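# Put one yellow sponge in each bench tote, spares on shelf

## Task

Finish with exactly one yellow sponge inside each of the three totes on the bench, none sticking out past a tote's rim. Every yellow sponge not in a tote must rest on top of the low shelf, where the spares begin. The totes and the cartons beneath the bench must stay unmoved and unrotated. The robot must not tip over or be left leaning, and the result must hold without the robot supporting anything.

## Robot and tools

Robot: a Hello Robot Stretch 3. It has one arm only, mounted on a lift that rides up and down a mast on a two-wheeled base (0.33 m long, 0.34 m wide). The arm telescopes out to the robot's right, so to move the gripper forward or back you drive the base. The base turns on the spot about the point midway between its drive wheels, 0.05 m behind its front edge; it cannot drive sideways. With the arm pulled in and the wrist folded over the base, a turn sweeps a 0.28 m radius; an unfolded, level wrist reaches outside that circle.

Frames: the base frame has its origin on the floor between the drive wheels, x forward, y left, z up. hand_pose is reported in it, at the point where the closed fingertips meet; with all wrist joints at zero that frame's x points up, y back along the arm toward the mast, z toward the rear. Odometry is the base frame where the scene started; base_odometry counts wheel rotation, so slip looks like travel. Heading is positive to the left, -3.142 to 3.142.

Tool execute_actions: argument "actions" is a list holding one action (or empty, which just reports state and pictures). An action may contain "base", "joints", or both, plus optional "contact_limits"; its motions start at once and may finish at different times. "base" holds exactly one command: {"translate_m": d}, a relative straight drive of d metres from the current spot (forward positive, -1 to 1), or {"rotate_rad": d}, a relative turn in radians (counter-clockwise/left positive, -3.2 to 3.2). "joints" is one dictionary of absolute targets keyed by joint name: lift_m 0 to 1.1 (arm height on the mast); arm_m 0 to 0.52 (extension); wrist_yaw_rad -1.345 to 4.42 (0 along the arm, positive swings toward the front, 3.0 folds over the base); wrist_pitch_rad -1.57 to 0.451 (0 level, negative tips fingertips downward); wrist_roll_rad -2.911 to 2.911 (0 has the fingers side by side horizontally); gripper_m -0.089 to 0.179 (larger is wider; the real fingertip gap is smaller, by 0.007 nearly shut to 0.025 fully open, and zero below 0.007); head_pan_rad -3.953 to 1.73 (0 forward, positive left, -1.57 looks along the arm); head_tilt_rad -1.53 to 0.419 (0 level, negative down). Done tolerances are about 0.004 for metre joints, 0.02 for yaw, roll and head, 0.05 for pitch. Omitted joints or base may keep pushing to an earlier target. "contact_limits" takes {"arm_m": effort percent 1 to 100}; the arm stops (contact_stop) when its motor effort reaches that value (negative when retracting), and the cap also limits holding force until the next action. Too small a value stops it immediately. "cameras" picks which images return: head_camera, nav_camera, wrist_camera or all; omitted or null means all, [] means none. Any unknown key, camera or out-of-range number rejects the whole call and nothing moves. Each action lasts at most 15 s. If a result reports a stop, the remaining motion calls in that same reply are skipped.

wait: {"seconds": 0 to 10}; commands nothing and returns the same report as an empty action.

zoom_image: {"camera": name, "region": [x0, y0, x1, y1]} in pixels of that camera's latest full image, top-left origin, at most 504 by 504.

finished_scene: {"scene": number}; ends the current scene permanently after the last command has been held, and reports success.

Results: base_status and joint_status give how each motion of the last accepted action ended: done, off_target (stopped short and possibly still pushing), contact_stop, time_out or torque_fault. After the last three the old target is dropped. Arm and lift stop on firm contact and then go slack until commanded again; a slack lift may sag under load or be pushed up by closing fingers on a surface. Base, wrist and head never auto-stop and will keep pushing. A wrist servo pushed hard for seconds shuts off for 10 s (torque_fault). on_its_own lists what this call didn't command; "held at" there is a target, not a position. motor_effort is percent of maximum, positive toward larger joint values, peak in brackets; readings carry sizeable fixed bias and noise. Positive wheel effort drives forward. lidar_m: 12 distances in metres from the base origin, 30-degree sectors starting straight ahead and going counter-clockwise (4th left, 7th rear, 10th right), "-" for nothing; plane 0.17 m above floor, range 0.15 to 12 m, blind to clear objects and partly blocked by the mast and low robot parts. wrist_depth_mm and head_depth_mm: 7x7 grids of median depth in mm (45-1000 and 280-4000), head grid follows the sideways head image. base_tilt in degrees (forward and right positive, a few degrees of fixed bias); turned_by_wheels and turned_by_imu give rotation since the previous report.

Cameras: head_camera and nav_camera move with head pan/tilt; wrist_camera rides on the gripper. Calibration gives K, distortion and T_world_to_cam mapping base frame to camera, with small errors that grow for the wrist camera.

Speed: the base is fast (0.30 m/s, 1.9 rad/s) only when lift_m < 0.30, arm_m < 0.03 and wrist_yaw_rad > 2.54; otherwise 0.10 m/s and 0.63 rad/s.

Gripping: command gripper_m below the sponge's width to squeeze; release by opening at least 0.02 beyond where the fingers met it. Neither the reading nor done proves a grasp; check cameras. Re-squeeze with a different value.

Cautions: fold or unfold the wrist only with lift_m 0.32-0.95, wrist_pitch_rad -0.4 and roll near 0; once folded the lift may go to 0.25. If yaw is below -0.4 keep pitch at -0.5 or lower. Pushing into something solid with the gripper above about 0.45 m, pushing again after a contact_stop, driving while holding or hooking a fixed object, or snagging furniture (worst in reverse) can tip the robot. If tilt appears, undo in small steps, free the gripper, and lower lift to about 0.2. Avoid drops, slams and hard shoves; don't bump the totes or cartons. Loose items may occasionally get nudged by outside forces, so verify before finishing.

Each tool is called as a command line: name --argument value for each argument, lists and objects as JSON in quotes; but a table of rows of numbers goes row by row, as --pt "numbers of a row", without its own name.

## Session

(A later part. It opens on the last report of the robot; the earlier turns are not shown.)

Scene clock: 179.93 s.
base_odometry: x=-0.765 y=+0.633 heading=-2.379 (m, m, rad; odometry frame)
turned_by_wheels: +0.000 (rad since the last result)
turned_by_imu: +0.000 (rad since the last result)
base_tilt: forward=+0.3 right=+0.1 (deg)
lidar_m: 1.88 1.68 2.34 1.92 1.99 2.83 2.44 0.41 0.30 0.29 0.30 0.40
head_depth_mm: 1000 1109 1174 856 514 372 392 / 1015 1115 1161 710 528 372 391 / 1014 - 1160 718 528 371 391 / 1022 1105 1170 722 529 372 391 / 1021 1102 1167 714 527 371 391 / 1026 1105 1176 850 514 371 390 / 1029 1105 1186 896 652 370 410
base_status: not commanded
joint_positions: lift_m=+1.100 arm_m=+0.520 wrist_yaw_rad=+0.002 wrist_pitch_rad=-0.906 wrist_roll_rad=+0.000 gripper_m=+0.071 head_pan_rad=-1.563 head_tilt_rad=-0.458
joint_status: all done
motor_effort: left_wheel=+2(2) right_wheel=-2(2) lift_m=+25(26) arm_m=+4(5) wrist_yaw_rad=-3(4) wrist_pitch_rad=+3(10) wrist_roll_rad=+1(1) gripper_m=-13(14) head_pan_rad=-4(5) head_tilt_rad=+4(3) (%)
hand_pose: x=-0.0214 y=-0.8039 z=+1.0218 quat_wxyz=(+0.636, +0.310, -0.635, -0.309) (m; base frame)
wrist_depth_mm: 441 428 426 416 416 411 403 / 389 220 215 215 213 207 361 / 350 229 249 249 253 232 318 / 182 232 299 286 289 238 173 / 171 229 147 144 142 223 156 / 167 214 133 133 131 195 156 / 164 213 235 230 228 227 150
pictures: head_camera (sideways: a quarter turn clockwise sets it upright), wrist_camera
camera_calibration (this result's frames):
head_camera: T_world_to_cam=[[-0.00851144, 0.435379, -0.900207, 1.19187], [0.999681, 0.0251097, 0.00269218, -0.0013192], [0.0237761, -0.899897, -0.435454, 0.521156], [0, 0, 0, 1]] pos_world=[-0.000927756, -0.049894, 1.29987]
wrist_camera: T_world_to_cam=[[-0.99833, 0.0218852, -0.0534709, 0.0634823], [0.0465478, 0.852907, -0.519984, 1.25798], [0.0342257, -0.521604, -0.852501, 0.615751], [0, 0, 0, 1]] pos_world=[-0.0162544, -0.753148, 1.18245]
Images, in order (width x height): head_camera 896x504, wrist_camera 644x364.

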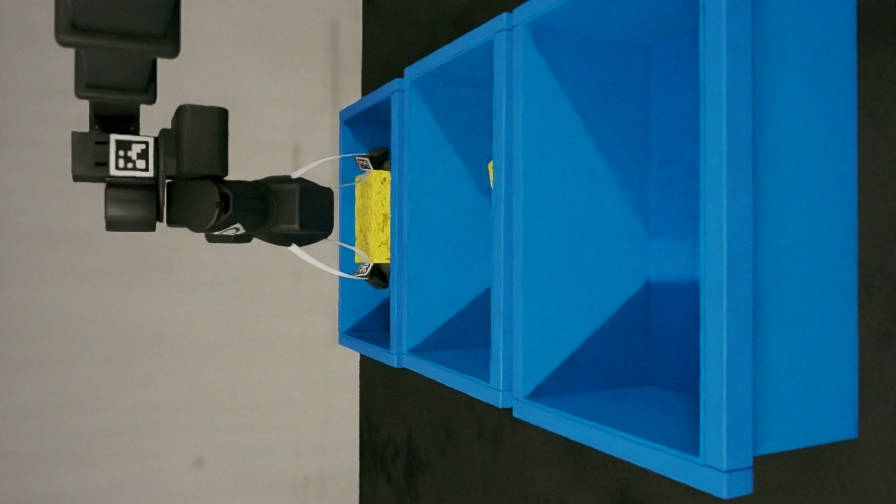

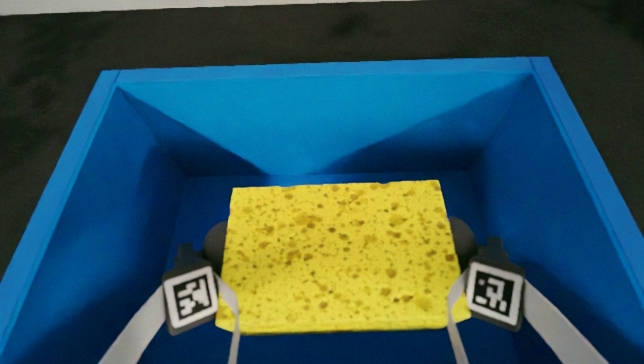

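execute_actions --actions '[{"joints":{"wrist_pitch_rad":-0.4,"arm_m":0.45}}]' --cameras '[]'

execute_actions --actions '[{"base":{"rotate_rad":-0.35}}]' --cameras '[]'

execute_actions --actions '[{"base":{"translate_m":0.17}}]' --cameras '[]'

execute_actions --actions '[{"base":{"rotate_rad":0.35}}]' --cameras '[]'

execute_actions --actions '[{"base":{"translate_m":-0.158},"joints":{"arm_m":0.51}}]' --cameras '[]'

execute_actions --actions '[{"joints":{"wrist_pitch_rad":-0.9}}]' --cameras '["head_camera","wrist_camera"]'

Scene clock: 188.33 s.
base_odometry: x=-0.765 y=+0.633 heading=-2.379 (m, m, rad; odometry frame)
turned_by_wheels: +0.000 (rad since the last result)
turned_by_imu: +0.001 (rad since the last result)
base_tilt: forward=+0.4 right=+0.1 (deg)
lidar_m: 1.88 1.67 2.34 1.92 1.99 2.84 2.44 0.41 0.30 0.29 0.30 0.40
head_depth_mm: 1000 1107 1172 853 515 372 391 / 1012 1108 1162 708 529 372 391 / 1012 - 913 720 528 371 391 / 1026 1106 912 721 528 371 391 / 1024 1102 1170 714 528 371 391 / 1028 1108 1182 851 514 371 391 / 1023 1110 1185 895 652 370 410
base_status: not commanded
joint_positions: lift_m=+1.100 arm_m=+0.450 wrist_yaw_rad=+0.002 wrist_pitch_rad=-0.427 wrist_roll_rad=+0.000 gripper_m=+0.071 head_pan_rad=-1.563 head_tilt_rad=-0.458
joint_status: all done
motor_effort: left_wheel=+2(2) right_wheel=-2(2) lift_m=+26(25) arm_m=-4(1) wrist_yaw_rad=-3(3) wrist_pitch_rad=+13(13) wrist_roll_rad=+1(1) gripper_m=-11(13) head_pan_rad=-4(5) head_tilt_rad=+4(3) (%)
hand_pose: x=-0.0212 y=-0.8185 z=+1.1103 quat_wxyz=(+0.691, +0.151, -0.691, -0.150) (m; base frame)
wrist_depth_mm: 461 461 461 457 457 452 455 / 506 500 497 501 501 491 495 / 551 541 552 540 541 534 530 / 590 576 579 569 558 553 546 / 480 469 147 143 142 451 442 / 394 384 133 132 131 372 368 / 339 260 313 308 305 243 317
pictures: none
No camera images: the call's "cameras" was empty. Leave "cameras" out to get every camera's image.

Scene clock: 190.47 s.
base_odometry: x=-0.765 y=+0.633 heading=-2.729 (m, m, rad; odometry frame)
turned_by_wheels: -0.350 (rad since the last result)
turned_by_imu: -0.355 (rad since the last result)
base_tilt: forward=+0.4 right=+0.2 (deg)
lidar_m: 0.49 1.68 1.94 2.55 2.01 2.13 2.49 0.69 0.35 0.29 0.29 0.32
head_depth_mm: 1174 1316 1387 897 654 513 1039 / 1147 1277 1319 900 653 512 456 / 1111 - 1226 896 628 406 430 / 1087 1159 1138 898 530 391 410 / 1056 1129 1206 715 542 380 398 / 1025 1098 1154 709 522 507 384 / 994 1062 1114 697 503 507 366
base_status: done
joint_positions: lift_m=+1.100 arm_m=+0.450 wrist_yaw_rad=+0.002 wrist_pitch_rad=-0.427 wrist_roll_rad=+0.000 gripper_m=+0.071 head_pan_rad=-1.563 head_tilt_rad=-0.458
joint_status: not commanded
motor_effort: left_wheel=+1(8) right_wheel=-2(9) lift_m=+25(25) arm_m=-3(3) wrist_yaw_rad=-3(3) wrist_pitch_rad=+13(13) wrist_roll_rad=+1(1) gripper_m=-12(13) head_pan_rad=-4(3) head_tilt_rad=+3(4) (%)
hand_pose: x=-0.0212 y=-0.8185 z=+1.1103 quat_wxyz=(+0.691, +0.150, -0.691, -0.150) (m; base frame)
wrist_depth_mm: 422 449 487 527 577 638 712 / 448 483 531 581 621 700 785 / 483 517 571 618 677 781 899 / 518 553 583 579 557 553 - / 480 471 147 144 142 452 442 / 290 270 133 132 131 387 370 / 315 296 324 310 310 313 319
pictures: none
No camera images: the call's "cameras" was empty. Leave "cameras" out to get every camera's image.

Scene clock: 193.73 s.
base_odometry: x=-0.921 y=+0.565 heading=-2.729 (m, m, rad; odometry frame)
turned_by_wheels: +0.000 (rad since the last result)
turned_by_imu: +0.000 (rad since the last result)
base_tilt: forward=+0.4 right=+0.1 (deg)
lidar_m: 0.39 1.55 1.85 2.62 2.07 2.19 2.67 0.62 0.31 0.23 0.23 0.25
head_depth_mm: 1120 1258 1320 895 531 509 391 / 1093 1206 1260 668 534 508 369 / 1055 - 1220 721 513 509 346 / 1033 1103 895 705 494 509 329 / 999 1073 1135 685 478 492 307 / 971 1039 1098 665 470 423 410 / 941 1006 1079 810 652 511 420
base_status: done
joint_positions: lift_m=+1.100 arm_m=+0.450 wrist_yaw_rad=+0.002 wrist_pitch_rad=-0.427 wrist_roll_rad=+0.000 gripper_m=+0.071 head_pan_rad=-1.563 head_tilt_rad=-0.458
joint_status: not commanded
motor_effort: left_wheel=+2(7) right_wheel=-2(6) lift_m=+26(26) arm_m=-3(4) wrist_yaw_rad=-3(2) wrist_pitch_rad=+13(13) wrist_roll_rad=+1(1) gripper_m=-12(13) head_pan_rad=-4(4) head_tilt_rad=+3(3) (%)
hand_pose: x=-0.0212 y=-0.8185 z=+1.1103 quat_wxyz=(+0.691, +0.150, -0.691, -0.150) (m; base frame)
wrist_depth_mm: 378 406 442 479 524 574 637 / 401 435 470 519 558 633 720 / 431 464 501 564 630 677 807 / 463 500 527 574 557 556 546 / 470 477 147 143 142 456 438 / 399 252 133 132 131 384 372 / 246 270 309 219 201 315 319
pictures: none
No camera images: the call's "cameras" was empty. Leave "cameras" out to get every camera's image.

Scene clock: 195.93 s.
base_odometry: x=-0.921 y=+0.565 heading=-2.379 (m, m, rad; odometry frame)
turned_by_wheels: +0.350 (rad since the last result)
turned_by_imu: +0.356 (rad since the last result)
base_tilt: forward=+0.4 right=+0.1 (deg)
lidar_m: 1.87 1.55 2.27 2.00 2.05 2.84 2.58 0.33 0.24 0.23 0.23 0.32
head_depth_mm: 954 1053 1100 668 471 486 299 / 960 1047 1100 668 471 485 299 / 961 - 851 670 490 391 401 / 968 1046 1127 897 653 513 422 / 974 1046 1132 895 650 512 421 / 979 1046 1132 892 652 513 421 / 973 1049 1136 898 650 510 421
base_status: done
joint_positions: lift_m=+1.100 arm_m=+0.450 wrist_yaw_rad=+0.002 wrist_pitch_rad=-0.427 wrist_roll_rad=+0.000 gripper_m=+0.071 head_pan_rad=-1.563 head_tilt_rad=-0.458
joint_status: not commanded
motor_effort: left_wheel=-2(8) right_wheel=+1(5) lift_m=+25(25) arm_m=-3(4) wrist_yaw_rad=-3(2) wrist_pitch_rad=+13(13) wrist_roll_rad=+1(1) gripper_m=-13(13) head_pan_rad=-4(4) head_tilt_rad=+3(3) (%)
hand_pose: x=-0.0212 y=-0.8185 z=+1.1104 quat_wxyz=(+0.691, +0.150, -0.691, -0.149) (m; base frame)
wrist_depth_mm: 411 405 406 409 407 403 401 / 444 441 441 444 436 434 430 / 487 485 479 481 483 478 471 / 538 539 517 513 503 507 507 / 485 475 147 143 142 458 441 / 395 394 133 132 131 239 238 / 337 336 323 198 260 266 259
pictures: none
No camera images: the call's "cameras" was empty. Leave "cameras" out to get every camera's image.

Scene clock: 198.50 s.
base_odometry: x=-0.806 y=+0.674 heading=-2.379 (m, m, rad; odometry frame)
turned_by_wheels: +0.000 (rad since the last result)
turned_by_imu: +0.000 (rad since the last result)
base_tilt: forward=+0.4 right=+0.1 (deg)
lidar_m: 2.02 1.69 2.37 1.98 2.05 2.83 2.43 0.33 0.24 0.23 0.24 0.32
head_depth_mm: 950 1055 1125 854 476 483 320 / 962 1056 1115 669 477 491 320 / 961 - 852 669 477 491 320 / 977 1052 856 671 476 490 320 / 975 1052 1108 672 477 490 320 / 977 1046 1133 849 475 478 319 / 975 1052 1140 893 652 365 318
base_status: done
joint_positions: lift_m=+1.100 arm_m=+0.510 wrist_yaw_rad=+0.002 wrist_pitch_rad=-0.426 wrist_roll_rad=+0.000 gripper_m=+0.071 head_pan_rad=-1.563 head_tilt_rad=-0.458
joint_status: all done
motor_effort: left_wheel=-3(5) right_wheel=+1(2) lift_m=+26(25) arm_m=+5(2) wrist_yaw_rad=-2(2) wrist_pitch_rad=+13(13) wrist_roll_rad=+1(1) gripper_m=-12(13) head_pan_rad=-5(4) head_tilt_rad=+3(4) (%)
hand_pose: x=-0.0212 y=-0.8780 z=+1.1104 quat_wxyz=(+0.691, +0.150, -0.691, -0.149) (m; base frame)
wrist_depth_mm: 359 356 355 353 354 350 351 / 389 389 387 388 380 383 379 / 424 425 427 421 416 412 413 / 470 465 458 438 445 454 456 / 480 479 147 144 142 457 444 / 394 392 133 132 131 386 369 / 337 334 326 193 192 196 321
pictures: none
No camera images: the call's "cameras" was empty. Leave "cameras" out to get every camera's image.

Scene clock: 199.63 s.
base_odometry: x=-0.806 y=+0.674 heading=-2.379 (m, m, rad; odometry frame)
turned_by_wheels: +0.000 (rad since the last result)
turned_by_imu: +0.000 (rad since the last result)
base_tilt: forward=+0.3 right=-0.1 (deg)
lidar_m: 2.02 1.69 2.37 1.98 2.05 2.83 2.44 0.33 0.24 0.23 0.24 0.32
head_depth_mm: 952 1053 1129 854 477 485 321 / 959 1049 1115 669 477 491 320 / 963 - 1100 673 477 490 320 / 975 1048 1109 673 477 490 320 / 970 1049 1107 674 476 490 319 / 975 1050 1133 852 476 479 319 / 976 1051 1137 896 652 364 317
base_status: not commanded
joint_positions: lift_m=+1.100 arm_m=+0.510 wrist_yaw_rad=+0.002 wrist_pitch_rad=-0.906 wrist_roll_rad=+0.000 gripper_m=+0.071 head_pan_rad=-1.563 head_tilt_rad=-0.458
joint_status: all done
motor_effort: left_wheel=-3(3) right_wheel=+1(1) lift_m=+25(25) arm_m=+4(5) wrist_yaw_rad=-3(2) wrist_pitch_rad=+3(10) wrist_roll_rad=+1(1) gripper_m=-14(13) head_pan_rad=-5(4) head_tilt_rad=+4(3) (%)
hand_pose: x=-0.0214 y=-0.7939 z=+1.0219 quat_wxyz=(+0.636, +0.310, -0.635, -0.309) (m; base frame)
wrist_depth_mm: 430 423 418 417 418 412 402 / 390 384 378 379 373 363 357 / 349 192 192 189 188 185 320 / 180 212 213 202 203 214 174 / 170 228 145 142 141 224 157 / 165 212 134 133 132 197 158 / 164 211 234 231 230 227 151
pictures: head_camera (sideways: a quarter turn clockwise sets it upright), wrist_camera
camera_calibration (this result's frames):
head_camera: T_world_to_cam=[[-0.00851079, 0.435279, -0.900255, 1.19193], [0.999681, 0.0251103, 0.00269023, -0.00131666], [0.0237767, -0.899945, -0.435354, 0.521026], [0, 0, 0, 1]] pos_world=[-0.000927743, -0.0498943, 1.29988]
wrist_camera: T_world_to_cam=[[-0.99833, 0.0218866, -0.0534699, 0.0632649], [0.0465474, 0.852924, -0.519957, 1.24945], [0.0342257, -0.521577, -0.852518, 0.62103], [0, 0, 0, 1]] pos_world=[-0.0162543, -0.743152, 1.18248]
Images, in order (width x height): head_camera 896x504, wrist_camera 644x364.

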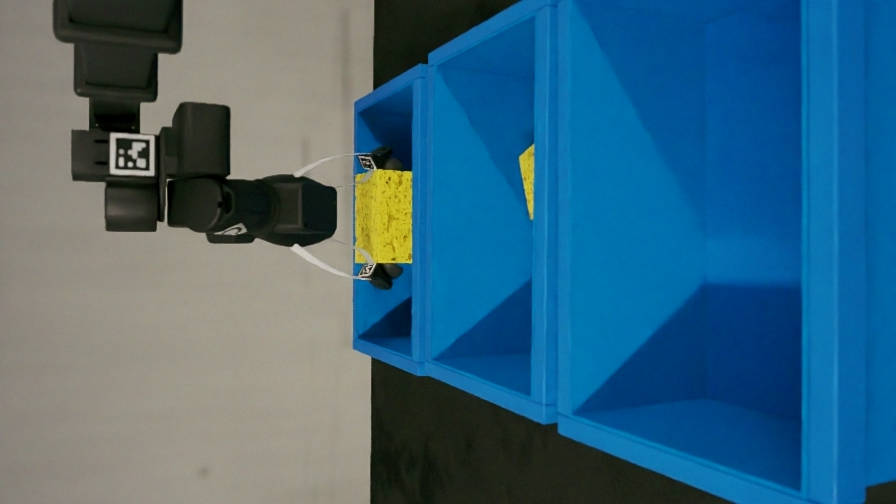

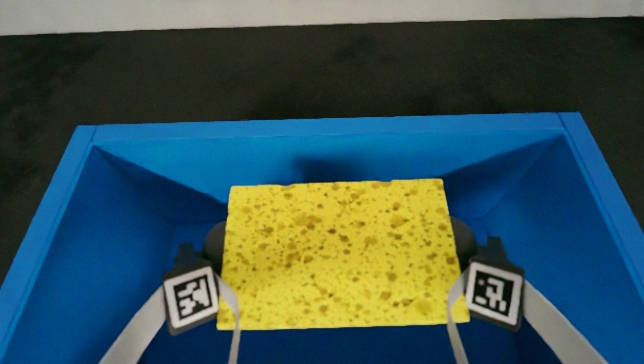

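execute_actions --actions '[{"joints":{"lift_m":1.026}}]' --cameras '["head_camera"]'

execute_actions --actions '[{"joints":{"gripper_m":0.14}}]' --cameras '[]'

execute_actions --actions '[{"joints":{"lift_m":1.1,"arm_m":0.47}}]' --cameras '["wrist_camera"]'

execute_actions --actions '[{"joints":{"wrist_pitch_rad":-0.4}}]' --cameras '[]'

execute_actions --actions '[{"joints":{"arm_m":0.0,"head_pan_rad":0.9,"head_tilt_rad":-0.45},"base":{"translate_m":1.0}}]' --cameras '["head_camera"]'

Scene clock: 205.23 s.
base_odometry: x=-0.806 y=+0.674 heading=-2.379 (m, m, rad; odometry frame)
turned_by_wheels: +0.000 (rad since the last result)
turned_by_imu: +0.001 (rad since the last result)
base_tilt: forward=+0.3 right=+0.1 (deg)
lidar_m: 2.03 1.69 2.37 1.98 2.05 2.83 2.44 0.33 0.24 0.23 0.24 0.32
head_depth_mm: 965 1029 - 851 479 484 320 / 971 1020 1114 668 477 491 320 / 973 1022 - 666 476 489 320 / 976 1045 1104 673 476 491 320 / 975 1051 1111 676 476 491 320 / 977 1050 1135 852 476 478 319 / 976 1046 1132 896 651 365 317
base_status: not commanded
joint_positions: lift_m=+1.026 arm_m=+0.510 wrist_yaw_rad=+0.002 wrist_pitch_rad=-0.907 wrist_roll_rad=+0.000 gripper_m=+0.071 head_pan_rad=-1.563 head_tilt_rad=-0.458
joint_status: all done
motor_effort: left_wheel=-2(3) right_wheel=+1(1) lift_m=+15(23) arm_m=+4(4) wrist_yaw_rad=-3(3) wrist_pitch_rad=+3(3) wrist_roll_rad=+1(1) gripper_m=-13(13) head_pan_rad=-4(4) head_tilt_rad=+3(3) (%)
hand_pose: x=-0.0214 y=-0.7937 z=+0.9484 quat_wxyz=(+0.636, +0.310, -0.635, -0.310) (m; base frame)
wrist_depth_mm: 126 126 126 124 123 124 123 / 144 144 145 145 145 145 142 / 164 175 176 176 177 177 157 / 167 212 212 203 203 208 157 / 166 201 145 142 141 197 157 / 165 188 134 133 132 183 158 / 164 174 169 167 167 166 151
pictures: head_camera (sideways: a quarter turn clockwise sets it upright)
camera_calibration (this result's frames):
head_camera: T_world_to_cam=[[-0.00851079, 0.435279, -0.900255, 1.19193], [0.999681, 0.0251103, 0.00269023, -0.00131666], [0.0237767, -0.899945, -0.435354, 0.521026], [0, 0, 0, 1]] pos_world=[-0.000927743, -0.0498943, 1.29988]
Images, in order (width x height): head_camera 896x504.

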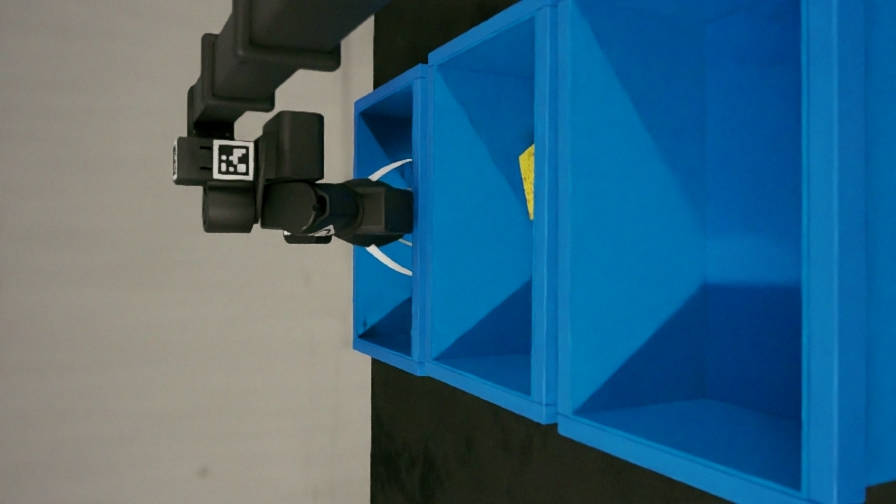

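Scene clock: 206.43 s.
base_odometry: x=-0.806 y=+0.674 heading=-2.379 (m, m, rad; odometry frame)
turned_by_wheels: +0.000 (rad since the last result)
turned_by_imu: +0.000 (rad since the last result)
base_tilt: forward=+0.4 right=+0.0 (deg)
lidar_m: 2.03 1.69 2.37 1.98 2.06 2.84 2.44 0.33 0.24 0.23 0.24 0.32
head_depth_mm: 968 1030 - 854 476 483 321 / 973 1022 1114 669 478 491 320 / 972 1023 - 662 476 491 320 / 975 1046 1105 664 475 490 319 / 975 1047 1107 674 477 490 320 / 976 1050 1135 850 476 478 319 / 978 1049 1139 891 651 365 317
base_status: not commanded
joint_positions: lift_m=+1.026 arm_m=+0.510 wrist_yaw_rad=+0.002 wrist_pitch_rad=-0.907 wrist_roll_rad=+0.000 gripper_m=+0.140 head_pan_rad=-1.563 head_tilt_rad=-0.458
joint_status: all done
motor_effort: left_wheel=-3(3) right_wheel=+1(1) lift_m=+14(14) arm_m=+4(4) wrist_yaw_rad=-2(2) wrist_pitch_rad=+3(3) wrist_roll_rad=+1(1) gripper_m=+1(86) head_pan_rad=-4(4) head_tilt_rad=+4(4) (%)
hand_pose: x=-0.0214 y=-0.7937 z=+0.9484 quat_wxyz=(+0.636, +0.310, -0.635, -0.310) (m; base frame)
wrist_depth_mm: 126 126 126 124 123 123 124 / 144 145 144 145 145 146 141 / 163 175 175 176 176 177 156 / 167 212 213 213 208 208 157 / 165 201 196 153 153 197 158 / 165 188 147 141 140 - 151 / 160 171 168 139 166 168 156
pictures: none
No camera images: the call's "cameras" was empty. Leave "cameras" out to get every camera's image.

Scene clock: 207.93 s.
base_odometry: x=-0.806 y=+0.674 heading=-2.379 (m, m, rad; odometry frame)
turned_by_wheels: +0.000 (rad since the last result)
turned_by_imu: +0.000 (rad since the last result)
base_tilt: forward=+0.3 right=+0.1 (deg)
lidar_m: 2.02 1.69 2.38 1.98 2.05 2.83 2.43 0.33 0.24 0.23 0.24 0.32
head_depth_mm: 952 1053 1116 851 477 484 320 / 961 1063 1108 670 477 491 320 / 962 - 1096 670 475 491 320 / 975 1046 1093 672 477 491 320 / 977 1050 1107 675 477 491 319 / 977 1052 1138 850 475 478 319 / 979 1052 1134 896 651 365 317
base_status: not commanded
joint_positions: lift_m=+1.100 arm_m=+0.470 wrist_yaw_rad=+0.002 wrist_pitch_rad=-0.907 wrist_roll_rad=+0.000 gripper_m=+0.140 head_pan_rad=-1.563 head_tilt_rad=-0.458
joint_status: all done
motor_effort: left_wheel=-3(2) right_wheel=+1(1) lift_m=+26(25) arm_m=-3(5) wrist_yaw_rad=-2(3) wrist_pitch_rad=+3(3) wrist_roll_rad=+1(1) gripper_m=+2(0) head_pan_rad=-4(4) head_tilt_rad=+3(4) (%)
hand_pose: x=-0.0214 y=-0.7542 z=+1.0217 quat_wxyz=(+0.636, +0.310, -0.635, -0.310) (m; base frame)
wrist_depth_mm: 439 435 429 421 418 408 400 / 390 215 210 210 210 206 361 / 349 216 236 237 238 223 317 / 179 229 295 287 288 240 174 / 169 219 281 229 264 226 158 / 164 199 257 226 248 - 151 / 159 233 239 237 234 228 160
pictures: wrist_camera
camera_calibration (this result's frames):
wrist_camera: T_world_to_cam=[[-0.99833, 0.0219434, -0.0534459, 0.062406], [0.0465482, 0.853457, -0.51908, 1.21504], [0.0342234, -0.520701, -0.853053, 0.642788], [0, 0, 0, 1]] pos_world=[-0.0162546, -0.703653, 1.18237]
Images, in order (width x height): wrist_camera 644x364.

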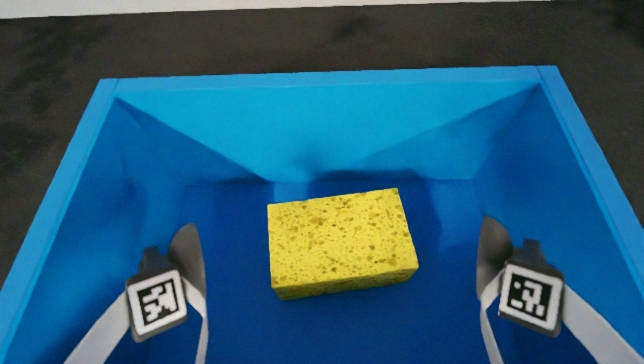

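Scene clock: 209.03 s.
base_odometry: x=-0.806 y=+0.674 heading=-2.379 (m, m, rad; odometry frame)
turned_by_wheels: +0.000 (rad since the last result)
turned_by_imu: +0.000 (rad since the last result)
base_tilt: forward=+0.7 right=+0.1 (deg)
lidar_m: 2.02 1.69 2.38 1.98 2.05 2.84 2.44 0.33 0.24 0.23 0.24 0.32
head_depth_mm: 952 1055 1125 852 477 485 320 / 956 1059 1108 668 478 491 320 / 964 - 1108 672 478 490 319 / 968 1048 1115 671 477 491 319 / 972 1045 1109 673 476 490 319 / 979 1049 1137 853 476 477 319 / 977 1051 1138 892 652 365 317
base_status: not commanded
joint_positions: lift_m=+1.100 arm_m=+0.470 wrist_yaw_rad=+0.002 wrist_pitch_rad=-0.425 wrist_roll_rad=+0.000 gripper_m=+0.140 head_pan_rad=-1.563 head_tilt_rad=-0.458
joint_status: all done
motor_effort: left_wheel=-3(2) right_wheel=+1(1) lift_m=+25(26) arm_m=-3(3) wrist_yaw_rad=-2(2) wrist_pitch_rad=+12(12) wrist_roll_rad=+1(1) gripper_m=+0(2) head_pan_rad=-6(5) head_tilt_rad=+3(3) (%)
hand_pose: x=-0.0212 y=-0.8387 z=+1.1107 quat_wxyz=(+0.691, +0.150, -0.691, -0.149) (m; base frame)
wrist_depth_mm: 393 391 389 390 387 387 383 / 428 427 426 420 420 418 411 / 465 466 467 462 459 458 450 / 515 511 507 507 507 500 496 / 478 477 470 462 452 467 443 / 397 409 386 387 380 - 373 / 346 234 233 232 231 224 313
pictures: none
No camera images: the call's "cameras" was empty. Leave "cameras" out to get every camera's image.

Scene clock: 220.43 s.
base_odometry: x=-1.530 y=-0.016 heading=-2.379 (m, m, rad; odometry frame)
turned_by_wheels: +0.000 (rad since the last result)
turned_by_imu: +0.004 (rad since the last result)
base_tilt: forward=+0.4 right=+0.2 (deg)
lidar_m: 1.03 0.81 1.29 2.59 2.48 2.83 0.89 0.38 0.41 1.11 1.18 1.07
head_depth_mm: 1057 1112 1180 1253 1210 1285 1378 / 1155 1224 1300 1381 1165 1111 1285 / 1272 1349 1450 1530 1170 1170 1232 / 1413 1514 1636 1594 1265 1385 1372 / 1592 1725 1894 1580 1505 1612 1417 / 1837 2013 2241 1772 1845 1734 1400 / 2143 2434 2615 1977 2073 1719 1412
base_status: done
joint_positions: lift_m=+1.100 arm_m=+0.003 wrist_yaw_rad=+0.002 wrist_pitch_rad=-0.424 wrist_roll_rad=+0.000 gripper_m=+0.140 head_pan_rad=+0.893 head_tilt_rad=-0.458
joint_status: all done
joint sent to its limit — the command would take arm_m past its lower limit, so that joint was sent only as far as its limit.
motor_effort: left_wheel=-2(3) right_wheel=+1(6) lift_m=+25(25) arm_m=-3(2) wrist_yaw_rad=-2(2) wrist_pitch_rad=+12(12) wrist_roll_rad=+1(1) gripper_m=+0(0) head_pan_rad=+5(62) head_tilt_rad=+3(4) (%)
hand_pose: x=-0.0212 y=-0.3713 z=+1.1109 quat_wxyz=(+0.691, +0.150, -0.691, -0.149) (m; base frame)
wrist_depth_mm: 801 800 781 790 782 788 775 / 874 857 867 855 845 844 840 / 935 925 908 922 905 746 731 / - - - - - 571 558 / - - - - - 494 448 / - - - - - - 375 / - - - - - - 334
pictures: head_camera (sideways: a quarter turn clockwise sets it upright)
camera_calibration (this result's frames):
head_camera: T_world_to_cam=[[-0.268914, -0.342358, -0.900265, 1.19353], [-0.789831, 0.613318, 0.00268986, 0.00959989], [0.551228, 0.71178, -0.435335, 0.517784], [0, 0, 0, 1]] pos_world=[0.0431219, 0.0341791, 1.29988]
Images, in order (width x height): head_camera 896x504.

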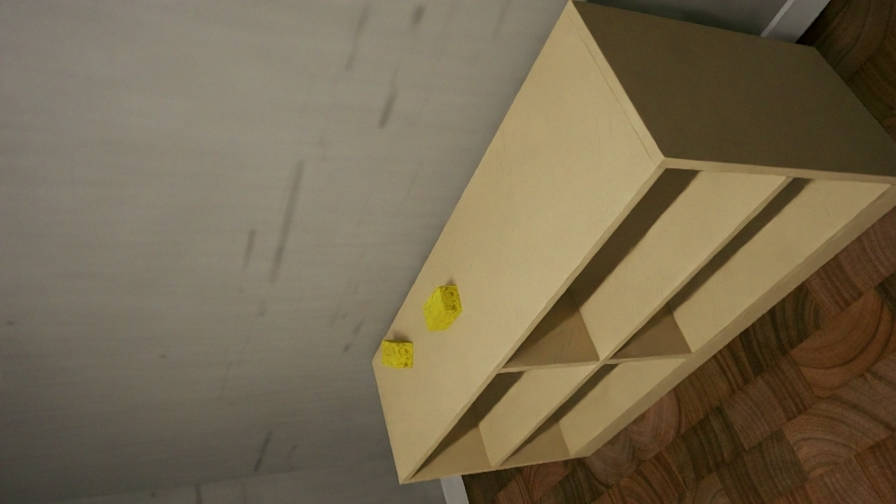

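execute_actions --actions '[{"base":{"rotate_rad":1.462},"joints":{"head_pan_rad":-1.57,"head_tilt_rad":-0.8}}]' --cameras '[]'

execute_actions --actions '[{"base":{"translate_m":1.0},"joints":{"lift_m":0.85,"wrist_pitch_rad":-0.9,"gripper_m":0.179}}]' --cameras '[]'

execute_actions --actions '[{"base":{"translate_m":0.28},"joints":{"arm_m":0.33}}]' --cameras '["wrist_camera"]'

Scene clock: 228.67 s.
base_odometry: x=-1.530 y=-0.016 heading=-0.917 (m, m, rad; odometry frame)
turned_by_wheels: +1.462 (rad since the last result)
turned_by_imu: +1.487 (rad since the last result)
base_tilt: forward=+0.3 right=-0.1 (deg)
lidar_m: 1.85 2.28 2.55 1.54 0.39 0.38 0.95 1.15 1.11 1.03 0.87 0.81
head_depth_mm: - - - - 1482 1342 1183 / - - - - 1485 1340 1182 / - - - - 1545 1343 1181 / 903 1004 1243 1389 1551 1341 1183 / 896 993 1198 1388 1534 1341 1177 / 883 987 1162 1360 1508 1346 1181 / 888 1001 1148 1354 1522 1338 1177
base_status: done
joint_positions: lift_m=+1.100 arm_m=+0.003 wrist_yaw_rad=+0.002 wrist_pitch_rad=-0.424 wrist_roll_rad=+0.000 gripper_m=+0.140 head_pan_rad=-1.563 head_tilt_rad=-0.790
joint_status: all done
motor_effort: left_wheel=-2(8) right_wheel=+1(5) lift_m=+25(25) arm_m=-4(4) wrist_yaw_rad=-3(3) wrist_pitch_rad=+11(11) wrist_roll_rad=+1(1) gripper_m=+1(1) head_pan_rad=-4(63) head_tilt_rad=-3(17) (%)
hand_pose: x=-0.0212 y=-0.3713 z=+1.1109 quat_wxyz=(+0.691, +0.150, -0.691, -0.149) (m; base frame)
wrist_depth_mm: 659 671 681 700 714 735 750 / 713 719 737 749 762 791 810 / 772 789 808 825 836 846 891 / 837 856 859 901 902 947 - / 906 937 - - - - - / 784 931 - - - - - / 699 - - - - - -
pictures: none
No camera images: the call's "cameras" was empty. Leave "cameras" out to get every camera's image.

Scene clock: 240.03 s.
base_odometry: x=-0.922 y=-0.810 heading=-0.918 (m, m, rad; odometry frame)
turned_by_wheels: +0.000 (rad since the last result)
turned_by_imu: +0.005 (rad since the last result)
base_tilt: forward=+0.1 right=-0.1 (deg)
lidar_m: 1.60 1.62 1.58 2.83 1.95 1.31 1.30 1.47 0.66 0.91 0.53 0.90
head_depth_mm: 823 938 1074 960 873 - - / 818 931 1078 965 873 - - / 812 927 1067 962 872 - - / 805 913 1050 964 854 1212 1161 / 798 904 1039 965 851 1047 1177 / 790 895 1029 961 847 1020 1172 / 786 890 1014 905 854 1049 1173
base_status: done
joint_positions: lift_m=+0.850 arm_m=+0.003 wrist_yaw_rad=+0.002 wrist_pitch_rad=-0.905 wrist_roll_rad=+0.000 gripper_m=+0.179 head_pan_rad=-1.563 head_tilt_rad=-0.790
joint_status: all done
motor_effort: left_wheel=-3(4) right_wheel=+1(5) lift_m=+14(20) arm_m=-3(3) wrist_yaw_rad=-4(2) wrist_pitch_rad=+3(10) wrist_roll_rad=+1(1) gripper_m=+1(88) head_pan_rad=-6(4) head_tilt_rad=-2(2) (%)
hand_pose: x=-0.0214 y=-0.2869 z=+0.7726 quat_wxyz=(+0.636, +0.310, -0.635, -0.309) (m; base frame)
wrist_depth_mm: 533 477 521 510 503 499 804 / 471 464 457 450 446 439 453 / 424 426 423 424 685 571 - / 682 669 645 661 657 652 - / 643 657 837 877 893 908 946 / 887 868 873 887 869 873 - / 848 820 823 827 815 831 781
pictures: none
No camera images: the call's "cameras" was empty. Leave "cameras" out to get every camera's image.

Scene clock: 244.20 s.
base_odometry: x=-0.752 y=-1.033 heading=-0.918 (m, m, rad; odometry frame)
turned_by_wheels: +0.000 (rad since the last result)
turned_by_imu: +0.001 (rad since the last result)
base_tilt: forward=+0.4 right=+0.1 (deg)
lidar_m: 1.33 1.35 1.45 2.01 2.42 1.60 1.57 0.85 0.92 0.49 0.74 0.67
head_depth_mm: 794 899 - - 840 1185 1181 / 790 865 - 963 851 1036 1180 / 785 866 - 943 850 1022 1171 / 779 879 1015 894 835 1041 1165 / 772 871 1002 938 834 1024 1171 / 765 863 991 962 831 1024 1162 / 757 855 983 921 833 1021 1161
base_status: done
joint_positions: lift_m=+0.850 arm_m=+0.330 wrist_yaw_rad=+0.002 wrist_pitch_rad=-0.906 wrist_roll_rad=+0.001 gripper_m=+0.179 head_pan_rad=-1.563 head_tilt_rad=-0.790
joint_status: all done
motor_effort: left_wheel=-3(3) right_wheel=+1(5) lift_m=+15(14) arm_m=+5(6) wrist_yaw_rad=-2(2) wrist_pitch_rad=+3(3) wrist_roll_rad=+1(1) gripper_m=+0(0) head_pan_rad=-6(5) head_tilt_rad=-2(2) (%)
hand_pose: x=-0.0214 y=-0.6139 z=+0.7726 quat_wxyz=(+0.636, +0.310, -0.635, -0.309) (m; base frame)
wrist_depth_mm: 333 340 349 357 371 382 395 / 385 394 413 427 442 453 453 / 429 432 410 402 398 395 392 / 379 379 373 366 367 365 356 / 335 348 330 297 332 332 328 / 322 318 313 307 309 305 - / - 290 290 289 285 283 275
pictures: wrist_camera
camera_calibration (this result's frames):
wrist_camera: T_world_to_cam=[[-0.998324, 0.0219806, -0.0535418, 0.0461076], [0.0466646, 0.852927, -0.51994, 0.966267], [0.0342387, -0.521567, -0.852523, 0.502393], [0, 0, 0, 1]] pos_world=[-0.0162614, -0.563137, 0.933171]
Images, in order (width x height): wrist_camera 644x364.

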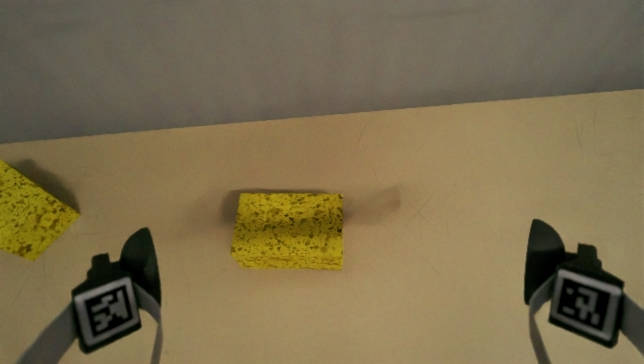

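execute_actions --actions '[{"base":{"translate_m":0.046},"joints":{"arm_m":0.40,"lift_m":0.77}}]' --cameras '["wrist_camera"]'

execute_actions --actions '[{"joints":{"lift_m":0.71}}]' --cameras '["wrist_camera"]'

execute_actions --actions '[{"joints":{"gripper_m":0.07}}]' --cameras '[]'

execute_actions --actions '[{"joints":{"lift_m":0.76}}]' --cameras '["wrist_camera"]'

Scene clock: 250.60 s.
base_odometry: x=-0.724 y=-1.069 heading=-0.918 (m, m, rad; odometry frame)
turned_by_wheels: +0.000 (rad since the last result)
turned_by_imu: +0.001 (rad since the last result)
base_tilt: forward=+0.4 right=+0.2 (deg)
lidar_m: 1.28 1.30 1.43 1.88 3.61 1.65 1.62 0.89 0.95 0.50 0.67 0.64
head_depth_mm: 789 901 1040 988 - - 1159 / 784 893 - 936 830 1040 1177 / 778 882 - 918 832 1025 1166 / 773 873 998 907 834 1040 1174 / 765 867 995 961 834 1022 1158 / 758 860 986 937 834 1022 1167 / 754 848 981 921 815 1017 1163
base_status: done
joint_positions: lift_m=+0.770 arm_m=+0.400 wrist_yaw_rad=+0.002 wrist_pitch_rad=-0.906 wrist_roll_rad=+0.001 gripper_m=+0.179 head_pan_rad=-1.563 head_tilt_rad=-0.790
joint_status: all done
motor_effort: left_wheel=-2(4) right_wheel=+1(5) lift_m=+15(16) arm_m=+4(9) wrist_yaw_rad=-2(3) wrist_pitch_rad=+3(3) wrist_roll_rad=+1(1) gripper_m=+1(0) head_pan_rad=-4(4) head_tilt_rad=-2(2) (%)
hand_pose: x=-0.0214 y=-0.6838 z=+0.6925 quat_wxyz=(+0.636, +0.310, -0.635, -0.309) (m; base frame)
wrist_depth_mm: 256 263 273 281 289 298 309 / 298 309 320 330 345 352 356 / 335 340 310 306 302 298 295 / 284 286 278 278 274 271 269 / 260 264 257 207 247 249 246 / 243 239 235 191 193 230 - / - 218 217 199 208 214 208
pictures: wrist_camera
camera_calibration (this result's frames):
wrist_camera: T_world_to_cam=[[-0.998324, 0.0219971, -0.0535345, 0.0433656], [0.0466644, 0.853086, -0.519679, 0.984231], [0.0342381, -0.521306, -0.852683, 0.397973], [0, 0, 0, 1]] pos_world=[-0.0162614, -0.633122, 0.85315]
Images, in order (width x height): wrist_camera 644x364.

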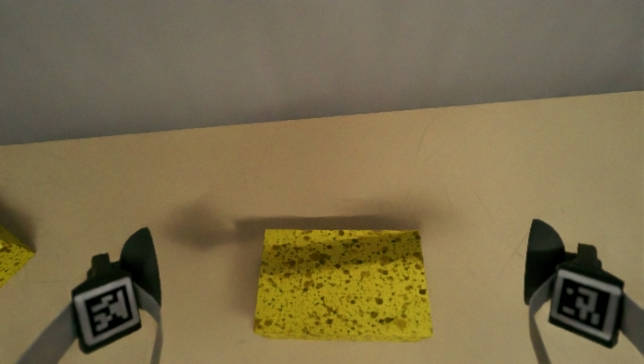

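Scene clock: 251.97 s.
base_odometry: x=-0.724 y=-1.069 heading=-0.918 (m, m, rad; odometry frame)
turned_by_wheels: +0.000 (rad since the last result)
turned_by_imu: +0.000 (rad since the last result)
base_tilt: forward=+0.3 right=+0.2 (deg)
lidar_m: 1.28 1.30 1.43 1.87 3.61 1.65 1.61 0.89 0.95 0.50 0.67 0.64
head_depth_mm: 789 900 1043 963 852 - - / 783 890 1009 - 834 1037 1170 / 778 884 976 892 830 1019 1168 / 773 881 1002 944 832 1043 1166 / 765 866 997 961 835 1020 1158 / 761 857 991 938 832 1024 1159 / 753 850 976 925 816 1018 1164
base_status: not commanded
joint_positions: lift_m=+0.710 arm_m=+0.400 wrist_yaw_rad=+0.002 wrist_pitch_rad=-0.906 wrist_roll_rad=+0.001 gripper_m=+0.179 head_pan_rad=-1.563 head_tilt_rad=-0.790
joint_status: all done
motor_effort: left_wheel=-2(2) right_wheel=+1(1) lift_m=+15(16) arm_m=+5(5) wrist_yaw_rad=-2(2) wrist_pitch_rad=+3(3) wrist_roll_rad=+1(1) gripper_m=-1(0) head_pan_rad=-4(4) head_tilt_rad=-2(2) (%)
hand_pose: x=-0.0214 y=-0.6838 z=+0.6325 quat_wxyz=(+0.636, +0.310, -0.635, -0.309) (m; base frame)
wrist_depth_mm: 257 263 270 279 290 299 303 / 287 289 261 257 252 250 247 / 238 235 232 230 228 225 223 / 217 214 211 210 205 205 203 / 197 197 188 145 143 188 186 / 183 179 139 133 132 173 - / - 164 163 159 158 161 157
pictures: wrist_camera
camera_calibration (this result's frames):
wrist_camera: T_world_to_cam=[[-0.998324, 0.0219975, -0.0535346, 0.0401534], [0.0466647, 0.853087, -0.519679, 0.953048], [0.034238, -0.521306, -0.852683, 0.346803], [0, 0, 0, 1]] pos_world=[-0.0162614, -0.633125, 0.793141]
Images, in order (width x height): wrist_camera 644x364.

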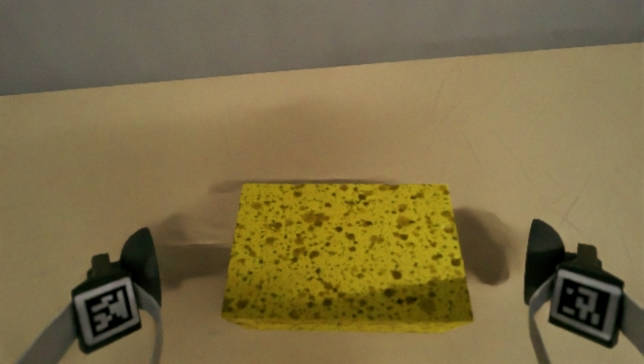

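Scene clock: 253.53 s.
base_odometry: x=-0.724 y=-1.069 heading=-0.918 (m, m, rad; odometry frame)
turned_by_wheels: +0.000 (rad since the last result)
turned_by_imu: +0.000 (rad since the last result)
base_tilt: forward=+0.4 right=+0.0 (deg)
lidar_m: 1.28 1.29 1.43 1.88 3.62 1.65 1.62 0.89 0.94 0.50 0.67 0.64
head_depth_mm: 791 897 1041 959 855 - - / 781 889 1010 - 831 1045 1169 / 778 878 977 895 832 1017 1176 / 773 873 1005 937 833 1044 1171 / 765 866 999 964 831 1018 1164 / 757 855 989 935 834 1022 1160 / 752 853 978 924 814 1020 1157
base_status: not commanded
joint_positions: lift_m=+0.710 arm_m=+0.400 wrist_yaw_rad=+0.002 wrist_pitch_rad=-0.906 wrist_roll_rad=+0.001 gripper_m=+0.071 head_pan_rad=-1.563 head_tilt_rad=-0.790
joint_status: all done
motor_effort: left_wheel=-2(2) right_wheel=+1(1) lift_m=+14(15) arm_m=+5(5) wrist_yaw_rad=-2(2) wrist_pitch_rad=+3(3) wrist_roll_rad=+1(1) gripper_m=-12(90) head_pan_rad=-5(5) head_tilt_rad=-2(2) (%)
hand_pose: x=-0.0214 y=-0.6838 z=+0.6325 quat_wxyz=(+0.636, +0.310, -0.635, -0.309) (m; base frame)
wrist_depth_mm: 257 265 273 281 289 298 298 / 289 287 260 255 254 250 247 / 239 235 232 230 227 225 223 / 216 213 212 210 207 204 203 / 197 194 148 143 142 189 185 / 181 180 133 132 131 176 171 / 167 166 162 159 158 159 159
pictures: none
No camera images: the call's "cameras" was empty. Leave "cameras" out to get every camera's image.

Scene clock: 254.83 s.
base_odometry: x=-0.724 y=-1.069 heading=-0.918 (m, m, rad; odometry frame)
turned_by_wheels: +0.000 (rad since the last result)
turned_by_imu: +0.000 (rad since the last result)
base_tilt: forward=+0.2 right=+0.0 (deg)
lidar_m: 1.28 1.29 1.43 1.88 3.61 1.65 1.61 0.89 0.95 0.49 0.67 0.64
head_depth_mm: 792 898 1036 993 - - 1165 / 783 888 992 937 831 1041 1172 / 779 884 - 914 831 1019 1168 / 772 876 989 917 832 1041 1164 / 769 868 998 962 831 1025 1159 / 760 856 991 937 834 1021 1157 / 754 854 977 926 815 1028 1160
base_status: not commanded
joint_positions: lift_m=+0.760 arm_m=+0.400 wrist_yaw_rad=+0.002 wrist_pitch_rad=-0.907 wrist_roll_rad=+0.001 gripper_m=+0.071 head_pan_rad=-1.563 head_tilt_rad=-0.790
joint_status: all done
motor_effort: left_wheel=-2(2) right_wheel=+1(1) lift_m=+25(27) arm_m=+5(4) wrist_yaw_rad=-4(1) wrist_pitch_rad=+3(3) wrist_roll_rad=+1(1) gripper_m=-14(14) head_pan_rad=-4(4) head_tilt_rad=-2(3) (%)
hand_pose: x=-0.0214 y=-0.6837 z=+0.6818 quat_wxyz=(+0.636, +0.310, -0.635, -0.310) (m; base frame)
wrist_depth_mm: 257 265 272 283 289 298 306 / 298 310 318 331 342 345 346 / 332 301 296 292 289 286 283 / 276 271 268 267 262 260 255 / 252 248 147 143 142 238 235 / 230 229 133 132 131 222 218 / 213 210 205 203 200 202 202
pictures: wrist_camera
camera_calibration (this result's frames):
wrist_camera: T_world_to_cam=[[-0.998324, 0.0220288, -0.0535207, 0.0427988], [0.0466641, 0.853393, -0.519175, 0.978398], [0.0342374, -0.520802, -0.85299, 0.389413], [0, 0, 0, 1]] pos_world=[-0.0162615, -0.633094, 0.842416]
Images, in order (width x height): wrist_camera 644x364.

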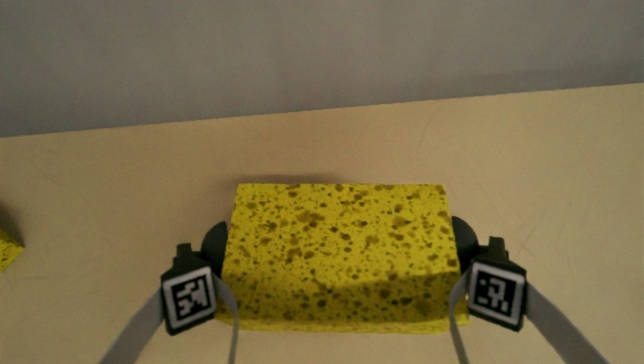

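execute_actions --actions '[{"base":{"rotate_rad":-0.761},"joints":{"arm_m":0.2,"lift_m":0.95}}]' --cameras '[]'

execute_actions --actions '[{"base":{"translate_m":-1.0},"joints":{"lift_m":1.1,"wrist_pitch_rad":-0.4,"head_tilt_rad":-0.5}}]' --cameras '[]'

execute_actions --actions '[{"base":{"translate_m":-0.472}}]' --cameras '[]'

execute_actions --actions '[{"base":{"rotate_rad":-0.71},"joints":{"arm_m":0.36}}]' --cameras '["head_camera","wrist_camera"]'

Scene clock: 263.07 s.
base_odometry: x=-0.724 y=-1.069 heading=-1.679 (m, m, rad; odometry frame)
turned_by_wheels: -0.761 (rad since the last result)
turned_by_imu: -0.773 (rad since the last result)
base_tilt: forward=+0.5 right=+0.2 (deg)
lidar_m: 0.64 1.29 1.28 1.44 1.48 3.62 1.88 1.61 2.09 0.89 0.49 0.88
head_depth_mm: 1724 - - 1828 1552 1343 1182 / 1465 - - 1781 1546 1341 1181 / 1315 1444 - 1250 1453 1343 1185 / 1183 1326 1174 924 1212 1320 1179 / 1072 1195 1177 962 1105 1257 1193 / 974 1083 1145 963 874 1018 1144 / 898 985 1086 960 817 934 1108
base_status: done
joint_positions: lift_m=+0.950 arm_m=+0.200 wrist_yaw_rad=+0.002 wrist_pitch_rad=-0.907 wrist_roll_rad=+0.001 gripper_m=+0.071 head_pan_rad=-1.563 head_tilt_rad=-0.790
joint_status: all done
motor_effort: left_wheel=+1(7) right_wheel=-2(6) lift_m=+25(27) arm_m=-3(5) wrist_yaw_rad=-3(3) wrist_pitch_rad=+4(3) wrist_roll_rad=+1(1) gripper_m=-14(15) head_pan_rad=-5(5) head_tilt_rad=-2(3) (%)
hand_pose: x=-0.0214 y=-0.4841 z=+0.8716 quat_wxyz=(+0.636, +0.310, -0.635, -0.310) (m; base frame)
wrist_depth_mm: 487 584 675 909 - - - / 523 597 599 589 - - - / 546 539 533 538 - - - / 492 490 487 490 - - - / 454 445 147 143 142 - - / 416 415 133 132 131 970 972 / 388 446 627 894 881 882 875
pictures: none
No camera images: the call's "cameras" was empty. Leave "cameras" out to get every camera's image.

Scene clock: 274.20 s.
base_odometry: x=-0.616 y=-0.075 heading=-1.679 (m, m, rad; odometry frame)
turned_by_wheels: +0.000 (rad since the last result)
turned_by_imu: -0.001 (rad since the last result)
base_tilt: forward=+0.4 right=+0.2 (deg)
lidar_m: 1.64 1.95 1.40 1.45 2.35 2.82 1.10 0.90 0.89 2.01 1.23 1.32
head_depth_mm: - - 1954 2074 1990 1238 1288 / - - 2078 2261 2047 1637 1360 / 1887 - - 2426 2059 1642 1361 / 2094 2263 2353 2615 2048 1641 1367 / 1957 2119 2290 2446 2066 1649 1357 / 1789 1907 2076 2217 2052 1627 1365 / 1649 1763 1878 2016 2045 1633 1362
base_status: done
joint_positions: lift_m=+1.100 arm_m=+0.200 wrist_yaw_rad=+0.002 wrist_pitch_rad=-0.425 wrist_roll_rad=+0.001 gripper_m=+0.071 head_pan_rad=-1.563 head_tilt_rad=-0.507
joint_status: all done
motor_effort: left_wheel=+2(2) right_wheel=-2(7) lift_m=+25(29) arm_m=-3(3) wrist_yaw_rad=-3(3) wrist_pitch_rad=+12(12) wrist_roll_rad=+1(1) gripper_m=-12(12) head_pan_rad=-4(5) head_tilt_rad=+3(20) (%)
hand_pose: x=-0.0212 y=-0.5687 z=+1.1106 quat_wxyz=(+0.691, +0.150, -0.691, -0.149) (m; base frame)
wrist_depth_mm: - - - - - - - / - - - - - - - / - - - - - - 721 / - - - - - - 544 / - - 147 143 142 - 487 / - - 133 132 131 - - / - - - - - 920 -
pictures: none
No camera images: the call's "cameras" was empty. Leave "cameras" out to get every camera's image.

Scene clock: 279.90 s.
base_odometry: x=-0.566 y=+0.394 heading=-1.678 (m, m, rad; odometry frame)
turned_by_wheels: +0.000 (rad since the last result)
turned_by_imu: +0.000 (rad since the last result)
base_tilt: forward=+0.4 right=+0.1 (deg)
lidar_m: 1.77 2.25 1.62 1.80 2.46 2.51 0.74 0.60 0.59 0.69 2.01 1.59
head_depth_mm: - - 1105 810 1463 1375 1075 / - - 1066 809 1563 1290 1162 / 1586 - - 839 2049 1298 1109 / 1736 1907 1464 902 1970 1255 1204 / 1874 2058 2250 985 1123 1556 1333 / 2054 2257 2444 2609 2051 1646 1359 / 2033 2139 2286 2445 2061 1632 1355
base_status: done
joint_positions: lift_m=+1.100 arm_m=+0.200 wrist_yaw_rad=+0.002 wrist_pitch_rad=-0.425 wrist_roll_rad=+0.001 gripper_m=+0.071 head_pan_rad=-1.563 head_tilt_rad=-0.507
joint_status: not commanded
motor_effort: left_wheel=+2(3) right_wheel=-2(7) lift_m=+25(26) arm_m=-3(3) wrist_yaw_rad=-3(3) wrist_pitch_rad=+12(12) wrist_roll_rad=+1(1) gripper_m=-14(14) head_pan_rad=-4(4) head_tilt_rad=+4(3) (%)
hand_pose: x=-0.0212 y=-0.5687 z=+1.1106 quat_wxyz=(+0.691, +0.150, -0.691, -0.149) (m; base frame)
wrist_depth_mm: - - - - - 928 802 / - - - - - - 861 / - - - - 742 744 715 / - - - 578 559 566 540 / - - 148 143 142 453 443 / - - 134 132 131 385 372 / - - - 775 913 319 321
pictures: none
No camera images: the call's "cameras" was empty. Leave "cameras" out to get every camera's image.

Scene clock: 282.33 s.
base_odometry: x=-0.566 y=+0.394 heading=-2.388 (m, m, rad; odometry frame)
turned_by_wheels: -0.710 (rad since the last result)
turned_by_imu: -0.721 (rad since the last result)
base_tilt: forward=+0.5 right=+0.1 (deg)
lidar_m: 1.59 1.77 2.33 1.62 1.67 2.31 2.46 0.85 0.62 0.59 0.61 0.83
head_depth_mm: - 1404 1214 709 1478 1370 1084 / - - 872 659 1468 1294 1075 / 1266 - 791 657 1461 1337 1109 / 1294 1381 782 658 1467 1371 1143 / 1292 1401 980 656 1460 1291 1075 / 1292 1400 1216 807 1498 1373 1072 / 1293 1402 1204 810 1453 1294 1128
base_status: done
joint_positions: lift_m=+1.100 arm_m=+0.360 wrist_yaw_rad=+0.002 wrist_pitch_rad=-0.425 wrist_roll_rad=+0.001 gripper_m=+0.071 head_pan_rad=-1.563 head_tilt_rad=-0.507
joint_status: all done
motor_effort: left_wheel=+1(7) right_wheel=-2(6) lift_m=+25(26) arm_m=+5(6) wrist_yaw_rad=-3(3) wrist_pitch_rad=+12(12) wrist_roll_rad=+1(1) gripper_m=-14(13) head_pan_rad=-5(4) head_tilt_rad=+3(3) (%)
hand_pose: x=-0.0212 y=-0.7281 z=+1.1107 quat_wxyz=(+0.691, +0.150, -0.691, -0.149) (m; base frame)
wrist_depth_mm: 809 807 839 787 807 785 801 / 905 880 883 858 835 868 860 / 909 809 736 625 494 743 725 / 612 602 457 444 441 537 555 / 486 474 147 143 142 311 443 / 400 395 133 132 131 249 370 / 341 233 287 306 304 287 310
pictures: head_camera (sideways: a quarter turn clockwise sets it upright), wrist_camera
camera_calibration (this result's frames):
head_camera: T_world_to_cam=[[-0.00886037, 0.479202, -0.87766, 1.16246], [0.999681, 0.0249973, 0.0035563, -0.00244399], [0.0236433, -0.877348, -0.479271, 0.578173], [0, 0, 0, 1]] pos_world=[-0.0009269, -0.0497327, 1.29735]
wrist_camera: T_world_to_cam=[[-0.998282, -0.00576949, -0.0583133, 0.052019], [0.0469712, 0.516191, -0.855185, 1.36668], [0.0350348, -0.856454, -0.515033, 0.112341], [0, 0, 0, 1]] pos_world=[-0.016201, -0.608955, 1.22966]
Images, in order (width x height): head_camera 896x504, wrist_camera 644x364.

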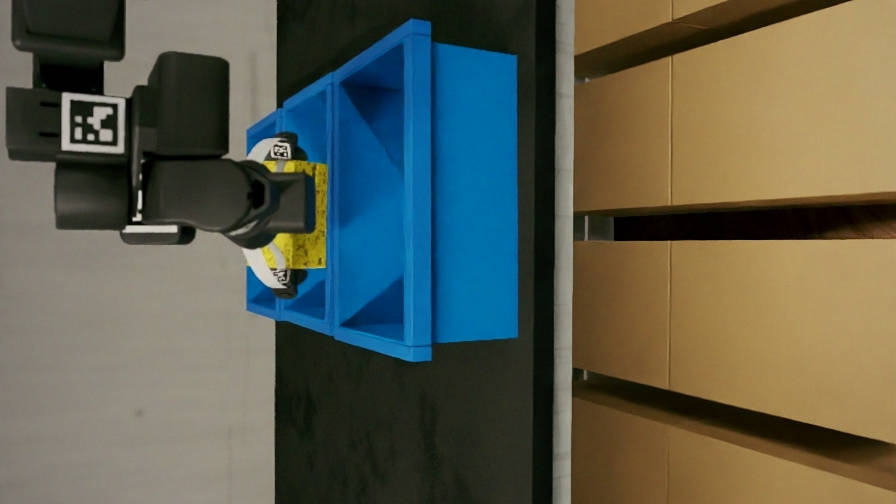

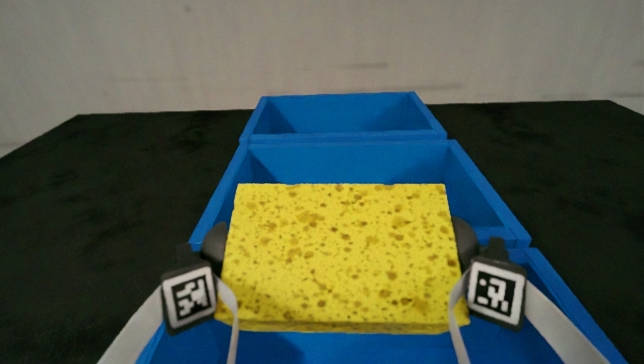

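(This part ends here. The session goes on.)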